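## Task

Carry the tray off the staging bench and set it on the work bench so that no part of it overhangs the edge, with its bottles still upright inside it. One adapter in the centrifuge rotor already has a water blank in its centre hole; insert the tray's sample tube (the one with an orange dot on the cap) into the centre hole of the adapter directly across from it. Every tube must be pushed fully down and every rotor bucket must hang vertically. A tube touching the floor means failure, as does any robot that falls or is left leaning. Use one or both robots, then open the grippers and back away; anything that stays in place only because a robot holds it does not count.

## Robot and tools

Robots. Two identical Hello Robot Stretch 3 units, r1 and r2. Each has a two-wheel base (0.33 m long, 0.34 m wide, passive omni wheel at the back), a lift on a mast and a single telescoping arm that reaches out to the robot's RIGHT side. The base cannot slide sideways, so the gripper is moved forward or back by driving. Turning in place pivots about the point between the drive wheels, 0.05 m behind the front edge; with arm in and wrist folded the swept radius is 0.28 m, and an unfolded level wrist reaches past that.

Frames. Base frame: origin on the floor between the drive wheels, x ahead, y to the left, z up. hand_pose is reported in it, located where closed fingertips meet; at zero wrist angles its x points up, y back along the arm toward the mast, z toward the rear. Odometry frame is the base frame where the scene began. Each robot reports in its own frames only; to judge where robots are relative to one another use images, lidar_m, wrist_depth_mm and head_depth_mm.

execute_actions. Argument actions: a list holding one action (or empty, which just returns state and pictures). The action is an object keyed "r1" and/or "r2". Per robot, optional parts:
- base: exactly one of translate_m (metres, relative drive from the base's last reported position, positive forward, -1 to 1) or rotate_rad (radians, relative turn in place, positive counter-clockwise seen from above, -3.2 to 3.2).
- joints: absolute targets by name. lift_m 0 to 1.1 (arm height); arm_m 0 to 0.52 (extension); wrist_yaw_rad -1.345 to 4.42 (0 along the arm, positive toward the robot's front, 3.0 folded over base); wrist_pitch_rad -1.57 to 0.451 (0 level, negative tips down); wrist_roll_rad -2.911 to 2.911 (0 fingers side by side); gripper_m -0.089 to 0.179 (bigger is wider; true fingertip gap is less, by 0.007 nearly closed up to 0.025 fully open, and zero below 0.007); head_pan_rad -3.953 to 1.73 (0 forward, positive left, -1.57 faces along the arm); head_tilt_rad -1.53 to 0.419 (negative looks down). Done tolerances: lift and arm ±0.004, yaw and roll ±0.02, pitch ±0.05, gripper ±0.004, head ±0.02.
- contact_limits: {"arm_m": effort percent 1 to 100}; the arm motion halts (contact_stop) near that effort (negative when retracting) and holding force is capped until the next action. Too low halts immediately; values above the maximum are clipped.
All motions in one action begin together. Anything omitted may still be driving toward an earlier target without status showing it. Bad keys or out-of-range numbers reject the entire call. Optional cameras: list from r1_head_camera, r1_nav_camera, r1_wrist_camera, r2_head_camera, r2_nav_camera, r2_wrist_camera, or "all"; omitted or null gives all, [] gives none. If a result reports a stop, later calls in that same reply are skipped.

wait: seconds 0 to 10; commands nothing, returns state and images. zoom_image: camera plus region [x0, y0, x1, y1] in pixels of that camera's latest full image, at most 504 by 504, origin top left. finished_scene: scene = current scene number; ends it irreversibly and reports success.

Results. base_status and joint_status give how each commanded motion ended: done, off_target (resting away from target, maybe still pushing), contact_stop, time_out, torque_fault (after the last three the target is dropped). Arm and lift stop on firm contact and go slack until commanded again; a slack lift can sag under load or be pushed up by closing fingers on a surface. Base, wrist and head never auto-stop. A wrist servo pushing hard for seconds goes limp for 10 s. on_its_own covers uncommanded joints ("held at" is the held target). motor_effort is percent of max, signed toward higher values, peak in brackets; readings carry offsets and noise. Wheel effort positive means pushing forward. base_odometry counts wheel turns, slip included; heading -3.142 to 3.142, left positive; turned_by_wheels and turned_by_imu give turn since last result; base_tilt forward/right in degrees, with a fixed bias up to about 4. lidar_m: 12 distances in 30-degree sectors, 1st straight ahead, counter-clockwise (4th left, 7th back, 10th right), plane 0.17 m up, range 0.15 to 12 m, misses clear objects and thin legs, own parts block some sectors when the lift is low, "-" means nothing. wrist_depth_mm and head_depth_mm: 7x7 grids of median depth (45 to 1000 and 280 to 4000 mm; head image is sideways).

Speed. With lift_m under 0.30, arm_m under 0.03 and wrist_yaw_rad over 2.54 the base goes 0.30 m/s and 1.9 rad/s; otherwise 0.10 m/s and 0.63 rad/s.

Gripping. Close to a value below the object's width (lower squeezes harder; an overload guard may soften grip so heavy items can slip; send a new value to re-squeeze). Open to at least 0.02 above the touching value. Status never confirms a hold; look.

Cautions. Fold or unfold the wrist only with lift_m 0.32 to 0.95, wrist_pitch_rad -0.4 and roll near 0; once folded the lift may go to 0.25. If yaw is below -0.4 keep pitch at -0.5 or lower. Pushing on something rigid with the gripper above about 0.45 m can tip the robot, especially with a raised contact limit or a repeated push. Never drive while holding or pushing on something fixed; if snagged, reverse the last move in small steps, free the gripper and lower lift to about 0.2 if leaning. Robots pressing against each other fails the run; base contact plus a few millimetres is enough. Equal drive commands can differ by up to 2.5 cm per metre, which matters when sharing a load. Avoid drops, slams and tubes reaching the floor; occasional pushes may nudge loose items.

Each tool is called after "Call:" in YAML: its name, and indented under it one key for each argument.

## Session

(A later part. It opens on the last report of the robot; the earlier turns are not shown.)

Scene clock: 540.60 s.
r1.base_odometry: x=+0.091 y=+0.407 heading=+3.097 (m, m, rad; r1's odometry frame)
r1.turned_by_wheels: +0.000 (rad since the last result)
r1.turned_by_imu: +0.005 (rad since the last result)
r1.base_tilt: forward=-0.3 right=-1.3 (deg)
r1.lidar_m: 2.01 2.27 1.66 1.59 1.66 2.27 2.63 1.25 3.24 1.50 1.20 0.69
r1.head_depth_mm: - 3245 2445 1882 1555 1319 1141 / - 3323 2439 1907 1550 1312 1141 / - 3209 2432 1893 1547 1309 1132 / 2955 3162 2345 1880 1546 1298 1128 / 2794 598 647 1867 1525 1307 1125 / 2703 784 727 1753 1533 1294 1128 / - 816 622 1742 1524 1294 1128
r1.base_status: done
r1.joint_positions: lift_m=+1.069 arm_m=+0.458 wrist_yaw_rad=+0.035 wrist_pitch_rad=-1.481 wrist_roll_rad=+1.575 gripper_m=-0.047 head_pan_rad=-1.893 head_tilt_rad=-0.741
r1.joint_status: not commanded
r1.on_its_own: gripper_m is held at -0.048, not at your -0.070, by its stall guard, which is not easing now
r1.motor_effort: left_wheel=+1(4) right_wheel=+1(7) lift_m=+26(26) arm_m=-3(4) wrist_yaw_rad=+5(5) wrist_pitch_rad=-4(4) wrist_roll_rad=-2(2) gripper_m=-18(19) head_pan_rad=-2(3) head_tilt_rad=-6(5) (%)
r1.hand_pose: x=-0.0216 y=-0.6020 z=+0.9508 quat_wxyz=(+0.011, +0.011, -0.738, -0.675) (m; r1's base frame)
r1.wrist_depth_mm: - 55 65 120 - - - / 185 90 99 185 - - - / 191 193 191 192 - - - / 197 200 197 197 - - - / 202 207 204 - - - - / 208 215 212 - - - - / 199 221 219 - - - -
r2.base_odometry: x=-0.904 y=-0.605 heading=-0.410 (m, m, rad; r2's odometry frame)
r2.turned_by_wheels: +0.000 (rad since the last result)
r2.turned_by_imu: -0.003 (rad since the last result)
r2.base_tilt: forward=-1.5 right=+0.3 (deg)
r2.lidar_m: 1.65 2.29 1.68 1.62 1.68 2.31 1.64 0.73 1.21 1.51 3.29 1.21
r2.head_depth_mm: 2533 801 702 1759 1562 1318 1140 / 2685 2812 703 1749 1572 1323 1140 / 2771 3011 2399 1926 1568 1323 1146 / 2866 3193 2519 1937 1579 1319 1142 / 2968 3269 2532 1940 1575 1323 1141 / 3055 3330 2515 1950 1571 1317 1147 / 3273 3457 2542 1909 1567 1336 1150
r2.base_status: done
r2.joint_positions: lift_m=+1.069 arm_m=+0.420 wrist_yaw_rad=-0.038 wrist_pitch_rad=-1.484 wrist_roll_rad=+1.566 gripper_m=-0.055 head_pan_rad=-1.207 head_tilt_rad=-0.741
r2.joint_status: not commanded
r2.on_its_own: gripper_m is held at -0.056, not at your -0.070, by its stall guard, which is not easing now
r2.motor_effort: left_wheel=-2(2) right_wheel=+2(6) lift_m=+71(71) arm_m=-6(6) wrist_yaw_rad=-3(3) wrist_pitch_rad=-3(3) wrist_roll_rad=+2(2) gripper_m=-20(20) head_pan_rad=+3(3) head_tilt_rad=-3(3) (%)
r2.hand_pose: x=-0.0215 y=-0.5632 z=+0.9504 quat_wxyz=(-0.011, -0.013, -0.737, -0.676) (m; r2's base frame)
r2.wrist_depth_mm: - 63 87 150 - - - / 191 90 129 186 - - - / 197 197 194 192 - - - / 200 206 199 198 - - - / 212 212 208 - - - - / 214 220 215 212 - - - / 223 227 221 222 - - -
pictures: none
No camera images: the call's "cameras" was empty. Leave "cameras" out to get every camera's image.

Call:
execute_actions:
  actions:
    - {"r1":{"base":{"translate_m":-0.7},"joints":{"head_pan_rad":-2.3,"head_tilt_rad":-0.5}},"r2":{"base":{"translate_m":0.7},"joints":{"head_pan_rad":-0.9,"head_tilt_rad":-0.5}}}
  cameras: ["r1_head_camera","r2_head_camera"]

Scene clock: 552.33 s.
r1.base_odometry: x=+0.790 y=+0.375 heading=+3.097 (m, m, rad; r1's odometry frame)
r1.turned_by_wheels: +0.000 (rad since the last result)
r1.turned_by_imu: +0.007 (rad since the last result)
r1.base_tilt: forward=-0.3 right=-1.3 (deg)
r1.lidar_m: 2.70 2.24 1.66 1.60 1.66 2.28 1.95 0.65 1.17 1.50 3.25 1.31
r1.head_depth_mm: 3805 - - - 1724 1518 1257 / - - - - 1788 1524 1257 / 3882 - - - 849 1436 1226 / 3552 - - 953 892 1463 1190 / 3279 - - - 1759 1513 1251 / 3002 - - 1190 1706 1505 1249 / 2825 - 3289 2441 1901 1498 1241
r1.base_status: done
r1.joint_positions: lift_m=+1.069 arm_m=+0.458 wrist_yaw_rad=+0.035 wrist_pitch_rad=-1.480 wrist_roll_rad=+1.575 gripper_m=-0.047 head_pan_rad=-2.293 head_tilt_rad=-0.507
r1.joint_status: all done
r1.on_its_own: gripper_m is held at -0.048, not at your -0.070, by its stall guard, which is not easing now
r1.motor_effort: left_wheel=+0(4) right_wheel=+2(6) lift_m=+26(26) arm_m=-3(3) wrist_yaw_rad=+5(5) wrist_pitch_rad=-5(5) wrist_roll_rad=-2(2) gripper_m=-19(19) head_pan_rad=-3(23) head_tilt_rad=+3(25) (%)
r1.hand_pose: x=-0.0216 y=-0.6022 z=+0.9508 quat_wxyz=(+0.011, +0.011, -0.738, -0.675) (m; r1's base frame)
r1.wrist_depth_mm: - 55 64 154 - - - / 185 188 101 185 - - - / 192 194 192 191 - - - / 197 201 197 198 - - - / 202 208 204 - - - - / 208 215 211 - - - - / 199 222 219 - - - -
r2.base_odometry: x=-0.262 y=-0.884 heading=-0.410 (m, m, rad; r2's odometry frame)
r2.turned_by_wheels: +0.000 (rad since the last result)
r2.turned_by_imu: -0.004 (rad since the last result)
r2.base_tilt: forward=-1.5 right=+0.4 (deg)
r2.lidar_m: 1.63 2.30 1.68 1.62 1.68 2.29 1.67 1.36 3.25 1.50 0.62 0.60
r2.head_depth_mm: 2677 2938 3153 2675 1967 1534 1256 / 2896 3149 3427 1259 1803 1517 1267 / 3058 3342 3558 1127 1819 1548 1276 / 3367 3595 3945 1063 868 1546 1250 / 3641 3967 - 1128 821 834 1073 / 3836 - - 1148 858 1574 1218 / 3941 - 1876 1157 940 1560 1275
r2.base_status: done
r2.joint_positions: lift_m=+1.069 arm_m=+0.420 wrist_yaw_rad=-0.038 wrist_pitch_rad=-1.483 wrist_roll_rad=+1.566 gripper_m=-0.055 head_pan_rad=-0.907 head_tilt_rad=-0.507
r2.joint_status: all done
r2.on_its_own: gripper_m is held at -0.056, not at your -0.070, by its stall guard, which is not easing now
r2.motor_effort: left_wheel=-2(3) right_wheel=+2(5) lift_m=+71(71) arm_m=-6(6) wrist_yaw_rad=-1(2) wrist_pitch_rad=-3(3) wrist_roll_rad=+2(2) gripper_m=-20(19) head_pan_rad=+3(21) head_tilt_rad=+2(17) (%)
r2.hand_pose: x=-0.0215 y=-0.5634 z=+0.9504 quat_wxyz=(-0.011, -0.013, -0.737, -0.676) (m; r2's base frame)
r2.wrist_depth_mm: - 63 86 179 - - - / 192 91 128 186 - - - / 197 199 194 192 - - - / 201 206 199 199 - - - / 212 212 208 - - - - / 216 219 215 212 - - - / 223 226 222 223 - - -
pictures: r1_head_camera (sideways: a quarter turn clockwise sets it upright), r2_head_camera (sideways: a quarter turn clockwise sets it upright)
Images, in order (width x height): r1_head_camera 896x504, r2_head_camera 896x504.

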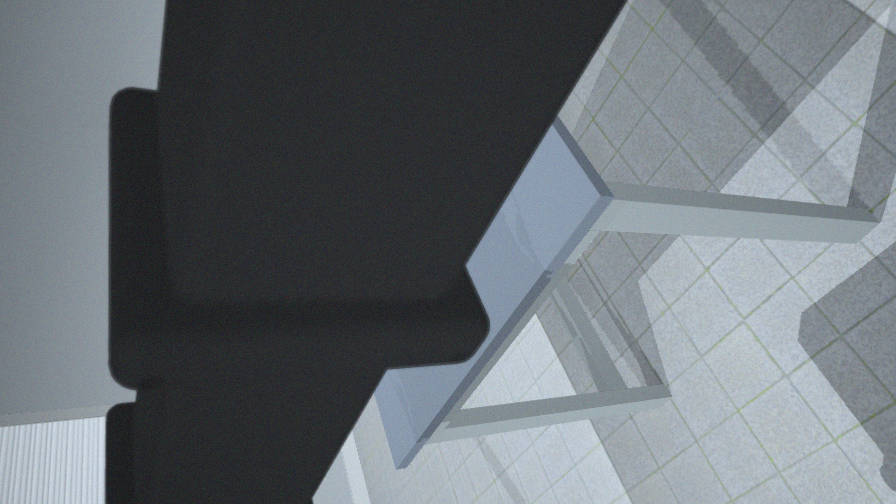

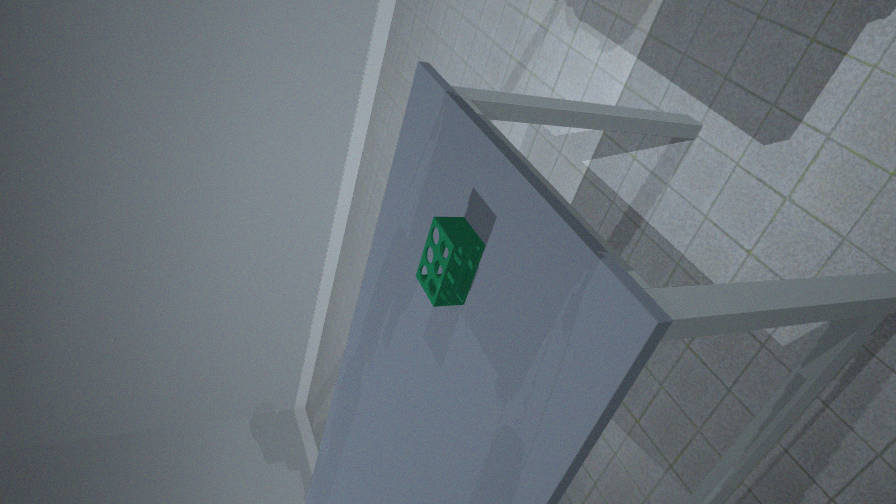

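Call:
execute_actions:
  actions:
    - {"r1":{"base":{"translate_m":-0.5},"joints":{"head_pan_rad":-1.9,"head_tilt_rad":-0.74}},"r2":{"base":{"translate_m":0.5},"joints":{"head_pan_rad":-1.2,"head_tilt_rad":-0.74}}}
  cameras: ["r1_head_camera","r2_head_camera"]

Scene clock: 564.03 s.
r1.base_odometry: x=+1.289 y=+0.353 heading=+3.097 (m, m, rad; r1's odometry frame)
r1.turned_by_wheels: +0.000 (rad since the last result)
r1.turned_by_imu: +0.005 (rad since the last result)
r1.base_tilt: forward=-0.3 right=-1.3 (deg)
r1.lidar_m: 1.79 2.26 1.66 1.60 1.67 2.29 1.65 1.47 1.11 0.42 3.24 1.80
r1.head_depth_mm: - 1292 978 786 1530 1322 1149 / - 3301 1020 786 1488 1322 1140 / - 3278 1007 782 1449 1319 1136 / 2913 3164 1004 776 688 1312 1131 / 2809 2971 645 773 667 1306 1107 / 2753 879 637 771 646 1244 1129 / - 863 670 1664 1495 1295 1130
r1.base_status: done
r1.joint_positions: lift_m=+1.069 arm_m=+0.458 wrist_yaw_rad=+0.035 wrist_pitch_rad=-1.483 wrist_roll_rad=+1.577 gripper_m=-0.047 head_pan_rad=-1.907 head_tilt_rad=-0.731
r1.joint_status: all done
r1.on_its_own: gripper_m is held at -0.048, not at your -0.070, by its stall guard, which is not easing now
r1.motor_effort: left_wheel=-1(4) right_wheel=+2(3) lift_m=+26(26) arm_m=-3(3) wrist_yaw_rad=+5(5) wrist_pitch_rad=-4(5) wrist_roll_rad=-2(3) gripper_m=-19(20) head_pan_rad=+2(23) head_tilt_rad=-4(26) (%)
r1.hand_pose: x=-0.0216 y=-0.6014 z=+0.9508 quat_wxyz=(+0.010, +0.011, -0.737, -0.676) (m; r1's base frame)
r1.wrist_depth_mm: - 55 63 129 318 316 - / 185 187 100 185 328 325 - / 190 194 191 191 340 334 - / 199 200 197 197 351 350 - / 201 207 204 - - - - / 191 214 212 - - - - / 214 222 218 - - - -
r2.base_odometry: x=+0.196 y=-1.084 heading=-0.410 (m, m, rad; r2's odometry frame)
r2.turned_by_wheels: +0.000 (rad since the last result)
r2.turned_by_imu: -0.003 (rad since the last result)
r2.base_tilt: forward=-1.5 right=+0.2 (deg)
r2.lidar_m: 1.88 2.30 1.69 1.62 1.68 2.29 1.85 2.09 3.26 0.41 0.44 0.59
r2.head_depth_mm: 2529 799 710 750 645 693 1149 / 2656 2896 713 773 646 851 1079 / 2764 3073 1004 799 648 1327 1100 / 2845 3155 1047 804 667 1333 1102 / 2971 3304 1058 802 687 1333 1146 / 3128 3380 1055 809 1473 1331 1151 / 3290 3471 1059 805 1505 1277 1155
r2.base_status: done
r2.joint_positions: lift_m=+1.069 arm_m=+0.420 wrist_yaw_rad=-0.039 wrist_pitch_rad=-1.486 wrist_roll_rad=+1.566 gripper_m=-0.055 head_pan_rad=-1.193 head_tilt_rad=-0.730
r2.joint_status: all done
r2.on_its_own: gripper_m is held at -0.056, not at your -0.070, by its stall guard, which is not easing now
r2.motor_effort: left_wheel=-2(3) right_wheel=+2(6) lift_m=+71(71) arm_m=-5(5) wrist_yaw_rad=-2(3) wrist_pitch_rad=-2(3) wrist_roll_rad=+2(2) gripper_m=-19(20) head_pan_rad=-4(23) head_tilt_rad=-3(17) (%)
r2.hand_pose: x=-0.0214 y=-0.5626 z=+0.9504 quat_wxyz=(-0.011, -0.013, -0.736, -0.677) (m; r2's base frame)
r2.wrist_depth_mm: - 62 84 166 - - 997 / 191 93 126 186 - - - / 196 197 193 192 336 328 - / 199 206 199 198 346 344 - / 212 212 207 - 356 355 - / 214 219 215 212 366 - - / 222 228 222 303 382 - -
pictures: r1_head_camera (sideways: a quarter turn clockwise sets it upright), r2_head_camera (sideways: a quarter turn clockwise sets it upright)
Images, in order (width x height): r1_head_camera 896x504, r2_head_camera 896x504.

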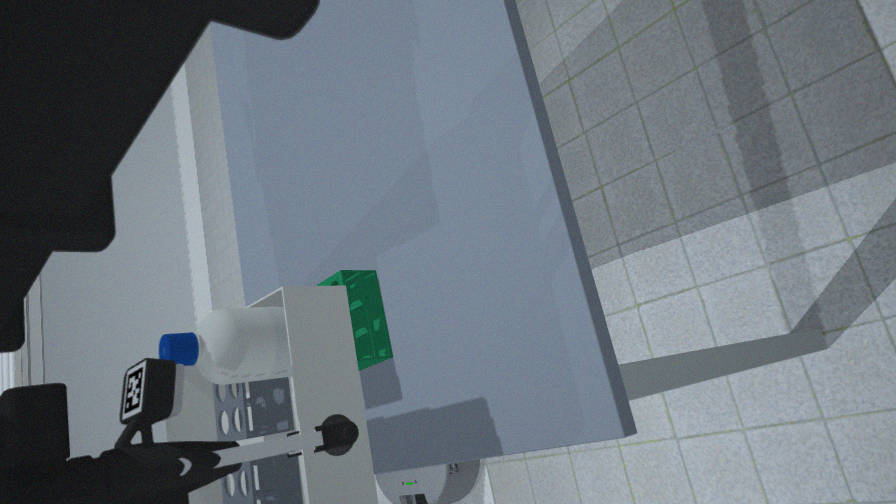

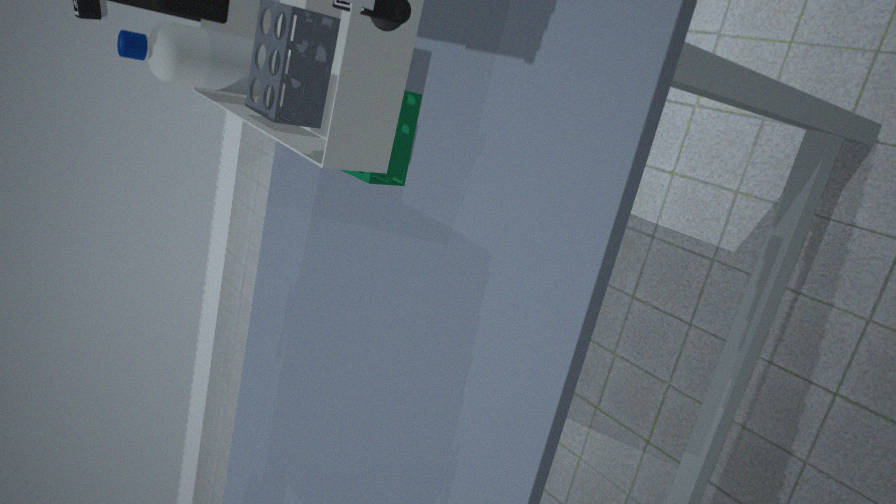

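Call:
execute_actions:
  actions:
    - {"r1":{"base":{"translate_m":-0.62}},"r2":{"base":{"translate_m":0.62}}}
  cameras: ["r1_head_camera","r2_head_camera"]

Scene clock: 577.13 s.
r1.base_odometry: x=+1.909 y=+0.325 heading=+3.096 (m, m, rad; r1's odometry frame)
r1.turned_by_wheels: +0.000 (rad since the last result)
r1.turned_by_imu: +0.006 (rad since the last result)
r1.base_tilt: forward=-0.4 right=-1.4 (deg)
r1.lidar_m: 2.39 2.25 1.66 1.60 1.67 2.30 1.48 0.90 1.10 1.07 1.11 0.72
r1.head_depth_mm: - 2236 981 787 1540 1327 1146 / - 3355 1016 783 1491 1323 1147 / - 3273 1003 779 1446 1316 1140 / 2919 3151 1004 778 689 1310 1138 / 2768 2945 639 773 666 1301 1134 / 2730 874 633 770 646 1304 1129 / - 859 710 766 628 1276 1129
r1.base_status: done
r1.joint_positions: lift_m=+1.069 arm_m=+0.458 wrist_yaw_rad=+0.035 wrist_pitch_rad=-1.494 wrist_roll_rad=+1.579 gripper_m=-0.047 head_pan_rad=-1.907 head_tilt_rad=-0.731
r1.joint_status: not commanded
r1.on_its_own: gripper_m is held at -0.048, not at your -0.070, by its stall guard, which is not easing now
r1.motor_effort: left_wheel=-2(7) right_wheel=+3(4) lift_m=+26(26) arm_m=-2(3) wrist_yaw_rad=+4(5) wrist_pitch_rad=+2(3) wrist_roll_rad=-4(4) gripper_m=-19(19) head_pan_rad=+3(3) head_tilt_rad=-5(5) (%)
r1.hand_pose: x=-0.0217 y=-0.5987 z=+0.9509 quat_wxyz=(+0.009, +0.010, -0.734, -0.680) (m; r1's base frame)
r1.wrist_depth_mm: - 54 61 110 321 318 - / 182 186 99 184 330 326 - / 189 192 190 191 339 337 - / 199 199 197 197 352 351 - / 199 205 203 - 363 - - / 188 213 211 212 375 - - / 213 220 217 385 390 - -
r2.base_odometry: x=+0.765 y=-1.331 heading=-0.410 (m, m, rad; r2's odometry frame)
r2.turned_by_wheels: +0.000 (rad since the last result)
r2.turned_by_imu: -0.003 (rad since the last result)
r2.base_tilt: forward=-1.5 right=+0.3 (deg)
r2.lidar_m: 2.82 2.32 1.69 1.62 1.69 2.30 2.45 0.60 0.43 0.42 0.43 0.59
r2.head_depth_mm: 2592 794 710 748 646 1234 1145 / 2666 2931 711 772 647 1302 1103 / 2777 3127 1005 800 647 1332 1104 / 2822 3259 1053 804 669 1324 1097 / 2968 3376 1051 802 685 1328 1156 / 3072 3436 1055 810 710 1332 1155 / 3200 3542 1059 806 1512 1274 1151
r2.base_status: done
r2.joint_positions: lift_m=+1.069 arm_m=+0.420 wrist_yaw_rad=-0.039 wrist_pitch_rad=-1.497 wrist_roll_rad=+1.567 gripper_m=-0.055 head_pan_rad=-1.193 head_tilt_rad=-0.730
r2.joint_status: not commanded
r2.on_its_own: gripper_m is held at -0.056, not at your -0.070, by its stall guard, which is not easing now
r2.motor_effort: left_wheel=-2(3) right_wheel=+2(6) lift_m=+71(71) arm_m=-4(5) wrist_yaw_rad=-2(1) wrist_pitch_rad=+3(3) wrist_roll_rad=+2(2) gripper_m=-20(20) head_pan_rad=-3(4) head_tilt_rad=-4(2) (%)
r2.hand_pose: x=-0.0213 y=-0.5599 z=+0.9504 quat_wxyz=(-0.011, -0.013, -0.732, -0.681) (m; r2's base frame)
r2.wrist_depth_mm: - 60 80 154 317 313 - / 188 95 126 186 327 319 - / 195 196 192 191 338 329 - / 198 203 199 198 345 343 - / 210 210 206 - 359 357 - / 212 217 214 215 369 - - / 206 226 221 302 385 - -
pictures: r1_head_camera (sideways: a quarter turn clockwise sets it upright), r2_head_camera (sideways: a quarter turn clockwise sets it upright)
Images, in order (width x height): r1_head_camera 896x504, r2_head_camera 896x504.

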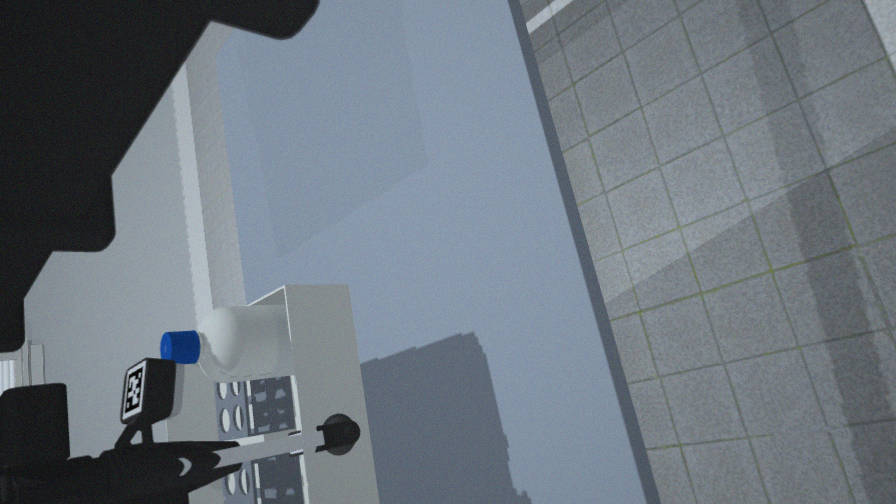

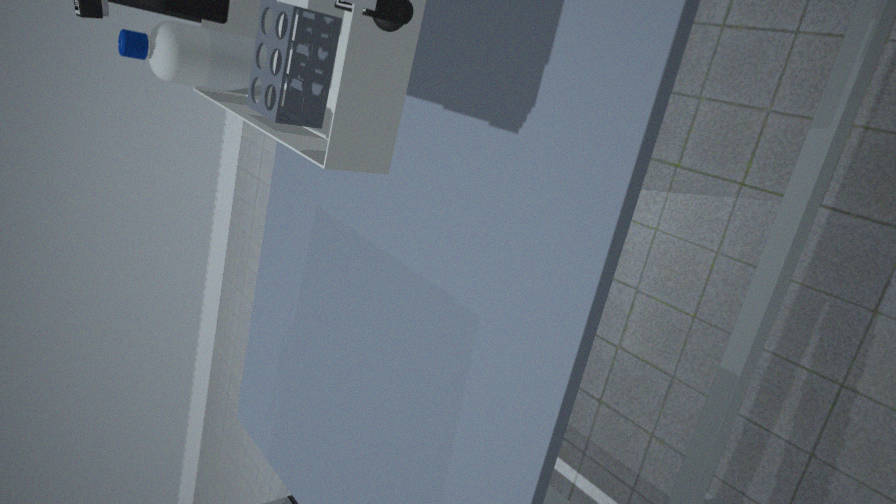

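Call:
execute_actions:
  actions:
    - {"r1":{"joints":{"arm_m":0.452,"lift_m":0.935}},"r2":{"joints":{"arm_m":0.414,"lift_m":0.935}}}
  cameras: ["r1_wrist_camera","r1_head_camera"]

Scene clock: 584.73 s.
r1.base_odometry: x=+1.909 y=+0.325 heading=+3.096 (m, m, rad; r1's odometry frame)
r1.turned_by_wheels: +0.000 (rad since the last result)
r1.turned_by_imu: +0.001 (rad since the last result)
r1.base_tilt: forward=-0.2 right=-1.3 (deg)
r1.lidar_m: 2.39 2.26 1.66 1.60 1.67 2.29 1.47 0.90 1.10 1.06 1.11 0.72
r1.head_depth_mm: 3186 3444 1018 815 - - 1101 / 3118 3347 1060 - - 1262 1140 / 2959 3264 1096 - 1447 1313 1132 / 2873 3175 - 751 688 1314 1139 / 2745 - 685 726 666 1308 1132 / 2618 - 863 724 646 1301 1131 / 2421 - 804 705 627 1275 1129
r1.base_status: not commanded
r1.joint_positions: lift_m=+0.935 arm_m=+0.452 wrist_yaw_rad=+0.035 wrist_pitch_rad=-1.479 wrist_roll_rad=+1.579 gripper_m=-0.047 head_pan_rad=-1.907 head_tilt_rad=-0.731
r1.joint_status: all done
r1.on_its_own: gripper_m is held at -0.048, not at your -0.070, by its stall guard, which is not easing now
r1.motor_effort: left_wheel=-2(2) right_wheel=+3(3) lift_m=+18(25) arm_m=-4(4) wrist_yaw_rad=+5(4) wrist_pitch_rad=-6(6) wrist_roll_rad=-4(4) gripper_m=-18(19) head_pan_rad=+3(2) head_tilt_rad=-5(5) (%)
r1.hand_pose: x=-0.0216 y=-0.5967 z=+0.8163 quat_wxyz=(+0.009, +0.010, -0.739, -0.674) (m; r1's base frame)
r1.wrist_depth_mm: - 55 63 130 191 190 187 / 185 187 102 186 198 195 193 / 191 194 191 191 204 201 199 / 202 200 198 197 211 208 206 / 201 207 204 - 218 215 213 / 209 214 212 229 224 223 221 / 216 223 219 234 233 230 232
r2.base_odometry: x=+0.765 y=-1.331 heading=-0.410 (m, m, rad; r2's odometry frame)
r2.turned_by_wheels: +0.000 (rad since the last result)
r2.turned_by_imu: +0.000 (rad since the last result)
r2.base_tilt: forward=-1.5 right=+0.3 (deg)
r2.lidar_m: 2.83 2.32 1.69 1.63 1.68 2.29 2.46 0.60 0.43 0.42 0.43 0.59
r2.head_depth_mm: 2530 2771 896 764 645 1244 1137 / 2654 2982 896 729 645 1302 1107 / 2783 3172 1049 773 647 1329 1104 / 2867 3201 1055 801 666 1333 1105 / 2971 3282 1054 802 687 1339 1157 / 3103 3344 1057 803 710 1340 1155 / 3198 3529 1060 804 1515 1281 1152
r2.base_status: not commanded
r2.joint_positions: lift_m=+0.935 arm_m=+0.414 wrist_yaw_rad=-0.039 wrist_pitch_rad=-1.482 wrist_roll_rad=+1.567 gripper_m=-0.055 head_pan_rad=-1.193 head_tilt_rad=-0.731
r2.joint_status: all done
r2.on_its_own: gripper_m is held at -0.056, not at your -0.070, by its stall guard, which is not easing now
r2.motor_effort: left_wheel=-2(2) right_wheel=+2(2) lift_m=+28(67) arm_m=-6(7) wrist_yaw_rad=-3(1) wrist_pitch_rad=-4(4) wrist_roll_rad=+2(2) gripper_m=-20(20) head_pan_rad=-3(3) head_tilt_rad=-4(3) (%)
r2.hand_pose: x=-0.0215 y=-0.5577 z=+0.8167 quat_wxyz=(-0.011, -0.013, -0.737, -0.675) (m; r2's base frame)
r2.wrist_depth_mm: - 63 86 176 191 186 182 / 191 95 129 187 196 192 187 / 197 199 193 192 203 198 193 / 201 206 200 199 210 203 200 / 213 212 208 - 215 211 207 / 201 219 216 212 222 217 214 / 205 229 222 232 231 224 223
pictures: r1_head_camera (sideways: a quarter turn clockwise sets it upright), r1_wrist_camera
Images, in order (width x height): r1_head_camera 896x504, r1_wrist_camera 644x364.

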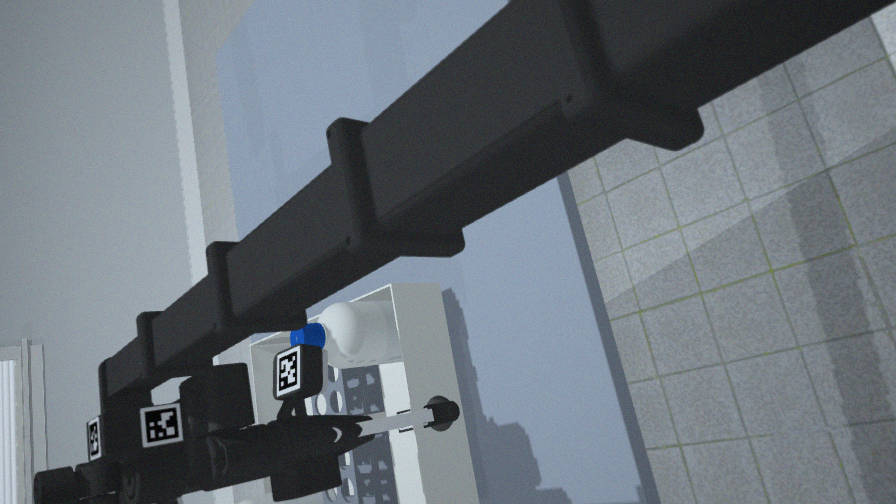

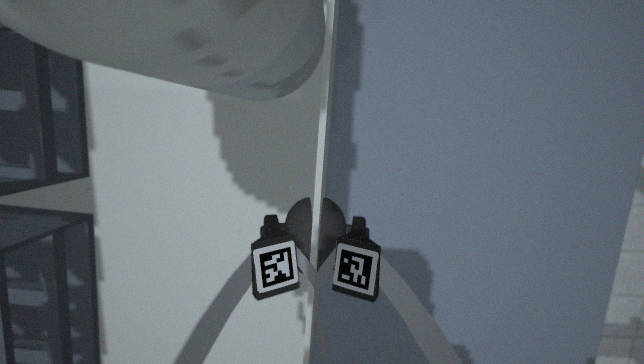

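Call:
execute_actions:
  actions:
    - {"r1":{"joints":{"gripper_m":0.04}},"r2":{"joints":{"gripper_m":0.04}}}
  cameras: []

Call:
execute_actions:
  actions:
    - {"r1":{"joints":{"lift_m":1.09}},"r2":{"joints":{"lift_m":1.09}}}
  cameras: []

Call:
execute_actions:
  actions:
    - {"r1":{"joints":{"arm_m":0.0}},"r2":{"joints":{"arm_m":0.0}}}
  cameras: ["r1_head_camera","r2_head_camera","r1_nav_camera"]

Scene clock: 591.83 s.
r1.base_odometry: x=+1.909 y=+0.325 heading=+3.096 (m, m, rad; r1's odometry frame)
r1.turned_by_wheels: +0.000 (rad since the last result)
r1.turned_by_imu: +0.001 (rad since the last result)
r1.base_tilt: forward=-0.3 right=-1.4 (deg)
r1.lidar_m: 2.39 2.25 1.66 1.60 1.66 2.30 1.48 0.90 1.10 1.06 1.11 0.72
r1.head_depth_mm: 3187 3456 1022 814 - - 1106 / 3083 3342 1054 - - 1267 1141 / 2988 3305 1105 - 1443 1321 1142 / 2854 3164 - 751 686 1308 1139 / 2743 - 693 730 666 1306 1134 / 2641 - 868 725 644 1306 1128 / 2456 - 868 719 628 1272 1127
r1.base_status: not commanded
r1.joint_positions: lift_m=+0.935 arm_m=+0.452 wrist_yaw_rad=+0.038 wrist_pitch_rad=-1.481 wrist_roll_rad=+1.575 gripper_m=+0.040 head_pan_rad=-1.907 head_tilt_rad=-0.731
r1.joint_status: all done
r1.motor_effort: left_wheel=+0(2) right_wheel=+1(3) lift_m=+18(18) arm_m=-3(4) wrist_yaw_rad=+3(5) wrist_pitch_rad=-5(7) wrist_roll_rad=-2(3) gripper_m=+1(79) head_pan_rad=+3(3) head_tilt_rad=-5(5) (%)
r1.hand_pose: x=-0.0216 y=-0.5960 z=+0.8163 quat_wxyz=(+0.011, +0.012, -0.738, -0.675) (m; r1's base frame)
r1.wrist_depth_mm: 173 67 74 166 193 191 189 / 198 204 116 199 199 196 194 / 206 210 208 206 205 203 200 / 211 218 215 213 211 209 206 / 203 224 222 220 218 215 214 / 208 233 231 228 229 223 223 / 211 242 240 237 236 231 -
r2.base_odometry: x=+0.765 y=-1.331 heading=-0.410 (m, m, rad; r2's odometry frame)
r2.turned_by_wheels: +0.000 (rad since the last result)
r2.turned_by_imu: +0.000 (rad since the last result)
r2.base_tilt: forward=-1.5 right=+0.2 (deg)
r2.lidar_m: 2.82 2.31 1.69 1.62 1.68 2.30 2.45 0.60 0.43 0.42 0.43 0.59
r2.head_depth_mm: 2546 2781 1026 781 646 1234 1138 / 2658 2986 909 796 648 1301 1104 / 2745 3075 1049 772 648 1331 1095 / 2867 3218 1056 801 668 1331 1107 / 2947 3313 1056 806 687 1334 1152 / 3095 3394 1055 809 712 1324 1149 / 3288 3503 1062 808 1503 1278 1153
r2.base_status: not commanded
r2.joint_positions: lift_m=+0.935 arm_m=+0.414 wrist_yaw_rad=-0.039 wrist_pitch_rad=-1.481 wrist_roll_rad=+1.567 gripper_m=+0.040 head_pan_rad=-1.193 head_tilt_rad=-0.731
r2.joint_status: all done
r2.motor_effort: left_wheel=-1(2) right_wheel=+1(2) lift_m=+28(27) arm_m=-5(6) wrist_yaw_rad=-3(0) wrist_pitch_rad=-4(5) wrist_roll_rad=+2(1) gripper_m=+1(81) head_pan_rad=-4(3) head_tilt_rad=-3(3) (%)
r2.hand_pose: x=-0.0215 y=-0.5579 z=+0.8167 quat_wxyz=(-0.011, -0.013, -0.738, -0.675) (m; r2's base frame)
r2.wrist_depth_mm: - 70 86 162 191 187 183 / 208 207 132 198 196 192 188 / 212 215 211 206 202 197 193 / 199 223 219 214 209 204 200 / 210 231 226 220 214 211 207 / 212 239 234 228 226 218 216 / 219 245 243 235 232 224 224
pictures: none
No camera images: the call's "cameras" was empty. Leave "cameras" out to get every camera's image.

Scene clock: 594.07 s.
r1.base_odometry: x=+1.909 y=+0.325 heading=+3.096 (m, m, rad; r1's odometry frame)
r1.turned_by_wheels: +0.000 (rad since the last result)
r1.turned_by_imu: +0.001 (rad since the last result)
r1.base_tilt: forward=-0.2 right=-1.5 (deg)
r1.lidar_m: 2.39 2.25 1.66 1.61 1.67 2.29 1.48 0.90 1.10 1.07 1.11 0.72
r1.head_depth_mm: 3314 3455 1019 786 1528 1325 1141 / 3153 3319 1013 784 1483 1315 1142 / 3060 3317 1006 780 1443 1322 1140 / 2851 3157 1001 777 688 1312 1134 / 2768 3074 957 729 664 1313 1129 / 2666 3010 938 727 645 1306 1131 / - 2887 876 719 628 1278 1125
r1.base_status: not commanded
r1.joint_positions: lift_m=+1.090 arm_m=+0.452 wrist_yaw_rad=+0.038 wrist_pitch_rad=-1.482 wrist_roll_rad=+1.575 gripper_m=+0.040 head_pan_rad=-1.907 head_tilt_rad=-0.731
r1.joint_status: all done
r1.motor_effort: left_wheel=+0(0) right_wheel=+1(1) lift_m=+22(24) arm_m=-3(3) wrist_yaw_rad=+2(3) wrist_pitch_rad=-4(4) wrist_roll_rad=-2(2) gripper_m=+0(0) head_pan_rad=+3(3) head_tilt_rad=-5(5) (%)
r1.hand_pose: x=-0.0216 y=-0.5958 z=+0.9711 quat_wxyz=(+0.011, +0.012, -0.737, -0.675) (m; r1's base frame)
r1.wrist_depth_mm: 351 307 175 266 339 336 - / 363 304 331 274 348 346 - / 375 313 364 360 358 355 - / 391 341 377 375 374 - - / 359 334 389 387 382 - - / 361 346 371 400 401 - - / 436 431 427 418 412 - -
r2.base_odometry: x=+0.765 y=-1.331 heading=-0.410 (m, m, rad; r2's odometry frame)
r2.turned_by_wheels: +0.000 (rad since the last result)
r2.turned_by_imu: +0.000 (rad since the last result)
r2.base_tilt: forward=-1.4 right=+0.3 (deg)
r2.lidar_m: 2.83 2.32 1.69 1.62 1.68 2.29 2.46 0.60 0.43 0.42 0.43 0.59
r2.head_depth_mm: 2544 2848 949 774 648 1242 1145 / 2662 2967 907 794 648 1306 1093 / 2761 3131 1052 774 650 1330 1094 / 2836 3219 1051 804 664 1337 1099 / 2989 3311 1056 801 689 1334 1143 / 3052 3394 1054 804 709 1338 1153 / 3176 3458 1059 808 1511 1282 1159
r2.base_status: not commanded
r2.joint_positions: lift_m=+1.089 arm_m=+0.414 wrist_yaw_rad=-0.039 wrist_pitch_rad=-1.482 wrist_roll_rad=+1.567 gripper_m=+0.040 head_pan_rad=-1.193 head_tilt_rad=-0.731
r2.joint_status: all done
r2.motor_effort: left_wheel=-1(1) right_wheel=+1(1) lift_m=+63(69) arm_m=-5(4) wrist_yaw_rad=-1(2) wrist_pitch_rad=-4(4) wrist_roll_rad=+2(2) gripper_m=+0(0) head_pan_rad=-4(3) head_tilt_rad=-4(4) (%)
r2.hand_pose: x=-0.0215 y=-0.5577 z=+0.9706 quat_wxyz=(-0.011, -0.013, -0.737, -0.675) (m; r2's base frame)
r2.wrist_depth_mm: 365 302 176 285 335 329 - / 377 308 328 325 344 337 - / 393 317 371 361 357 348 - / 401 362 384 375 368 363 - / 386 366 385 386 373 - - / 361 363 369 394 396 - - / 457 446 431 419 408 - -
pictures: none
No camera images: the call's "cameras" was empty. Leave "cameras" out to get every camera's image.

Scene clock: 598.57 s.
r1.base_odometry: x=+1.909 y=+0.325 heading=+3.097 (m, m, rad; r1's odometry frame)
r1.turned_by_wheels: +0.000 (rad since the last result)
r1.turned_by_imu: +0.001 (rad since the last result)
r1.base_tilt: forward=-0.4 right=-1.4 (deg)
r1.lidar_m: 2.39 2.25 1.66 1.60 1.67 2.30 1.48 0.89 1.10 1.07 1.10 0.72
r1.head_depth_mm: - - - - 1474 1325 1142 / - - - - - 1291 1141 / - - - - - 1310 1139 / - - - - - 1281 1147 / - - - - - - 1133 / - - - - - - 1125 / - - - - - - 1124
r1.base_status: not commanded
r1.joint_positions: lift_m=+1.090 arm_m=+0.000 wrist_yaw_rad=+0.040 wrist_pitch_rad=-1.483 wrist_roll_rad=+1.573 gripper_m=+0.040 head_pan_rad=-1.907 head_tilt_rad=-0.731
r1.joint_status: all done
r1.motor_effort: left_wheel=+0(0) right_wheel=+1(1) lift_m=+22(22) arm_m=-3(3) wrist_yaw_rad=+1(2) wrist_pitch_rad=-4(4) wrist_roll_rad=-1(2) gripper_m=+0(1) head_pan_rad=+2(2) head_tilt_rad=-5(6) (%)
r1.hand_pose: x=-0.0216 y=-0.1435 z=+0.9711 quat_wxyz=(+0.013, +0.014, -0.737, -0.676) (m; r1's base frame)
r1.wrist_depth_mm: 355 - - - - - - / 367 - - - - - - / 379 - - - - - - / 394 - - - - - - / 411 425 - - - - - / 421 431 - - - - - / 436 436 - - - - -
r2.base_odometry: x=+0.765 y=-1.331 heading=-0.410 (m, m, rad; r2's odometry frame)
r2.turned_by_wheels: +0.000 (rad since the last result)
r2.turned_by_imu: +0.000 (rad since the last result)
r2.base_tilt: forward=-1.5 right=+0.3 (deg)
r2.lidar_m: 2.83 2.32 1.68 1.62 1.68 2.29 2.45 0.60 0.43 0.42 0.43 0.59
r2.head_depth_mm: 2574 2866 952 777 - - - / 2681 3026 907 797 664 - 1076 / 2790 3184 1052 770 647 1325 1105 / 2853 3154 1047 803 667 1333 1105 / 2914 3320 1049 802 689 1344 1153 / 3063 3376 1056 808 710 1328 1137 / 3203 3509 1054 806 1514 1280 1146
r2.base_status: not commanded
r2.joint_positions: lift_m=+1.089 arm_m=+0.002 wrist_yaw_rad=-0.039 wrist_pitch_rad=-1.483 wrist_roll_rad=+1.567 gripper_m=+0.040 head_pan_rad=-1.193 head_tilt_rad=-0.731
r2.joint_status: all done
joint sent to its limit — the command would take r2.arm_m past its lower limit, so that joint was sent only as far as its limit.
r2.motor_effort: left_wheel=-1(1) right_wheel=+1(1) lift_m=+63(62) arm_m=-4(7) wrist_yaw_rad=-2(3) wrist_pitch_rad=-4(4) wrist_roll_rad=+2(2) gripper_m=+1(0) head_pan_rad=-3(3) head_tilt_rad=-2(3) (%)
r2.hand_pose: x=-0.0215 y=-0.1447 z=+0.9706 quat_wxyz=(-0.011, -0.013, -0.737, -0.676) (m; r2's base frame)
r2.wrist_depth_mm: 369 - - - - - - / 382 385 - - - - - / 398 390 - - - - - / 409 407 - - - - - / 423 416 - - - - - / 440 432 - - - - - / 462 445 - - - - -
pictures: r1_head_camera (sideways: a quarter turn clockwise sets it upright), r1_nav_camera (sideways: a quarter turn counterclockwise sets it upright), r2_head_camera (sideways: a quarter turn clockwise sets it upright)
Images, in order (width x height): r1_head_camera 896x504, r1_nav_camera 672x504, r2_head_camera 896x504.

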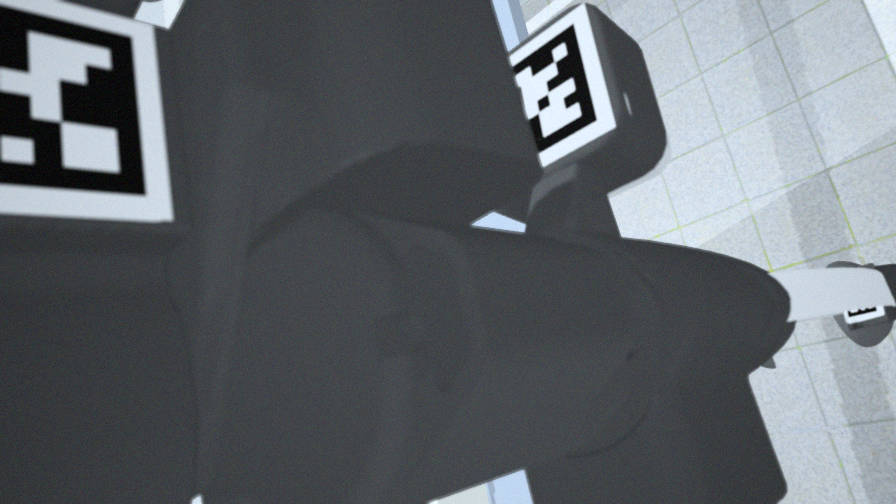

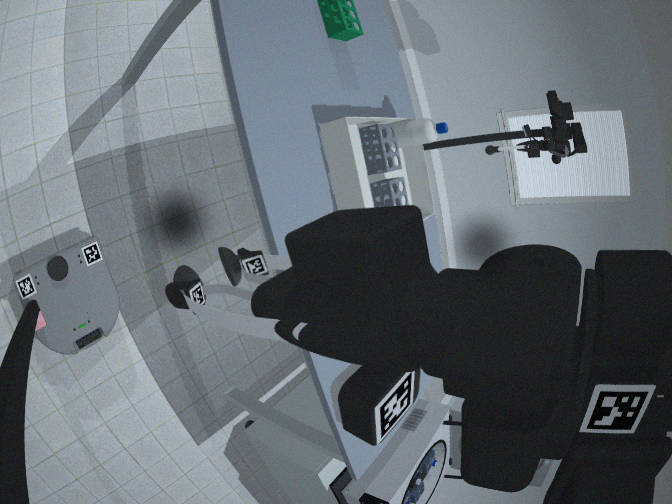

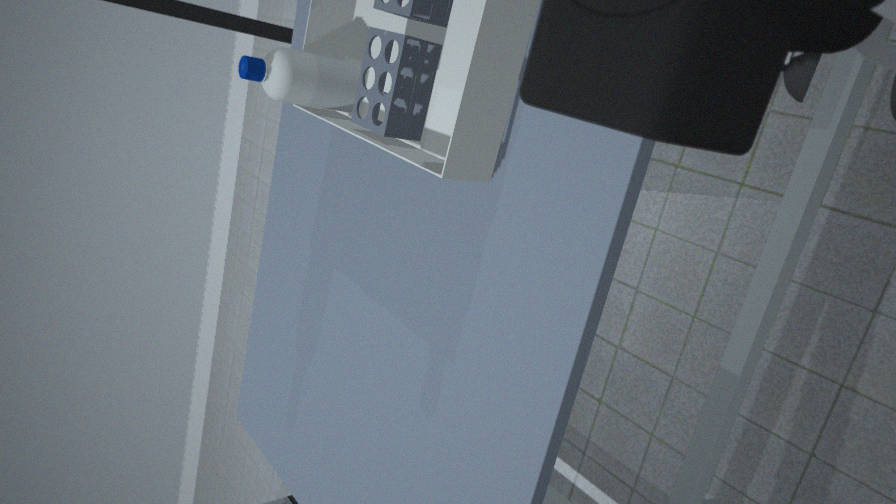

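Tray is well placed.

Call:
finished_scene:
  scene: 1

The scene is finished: the task was done.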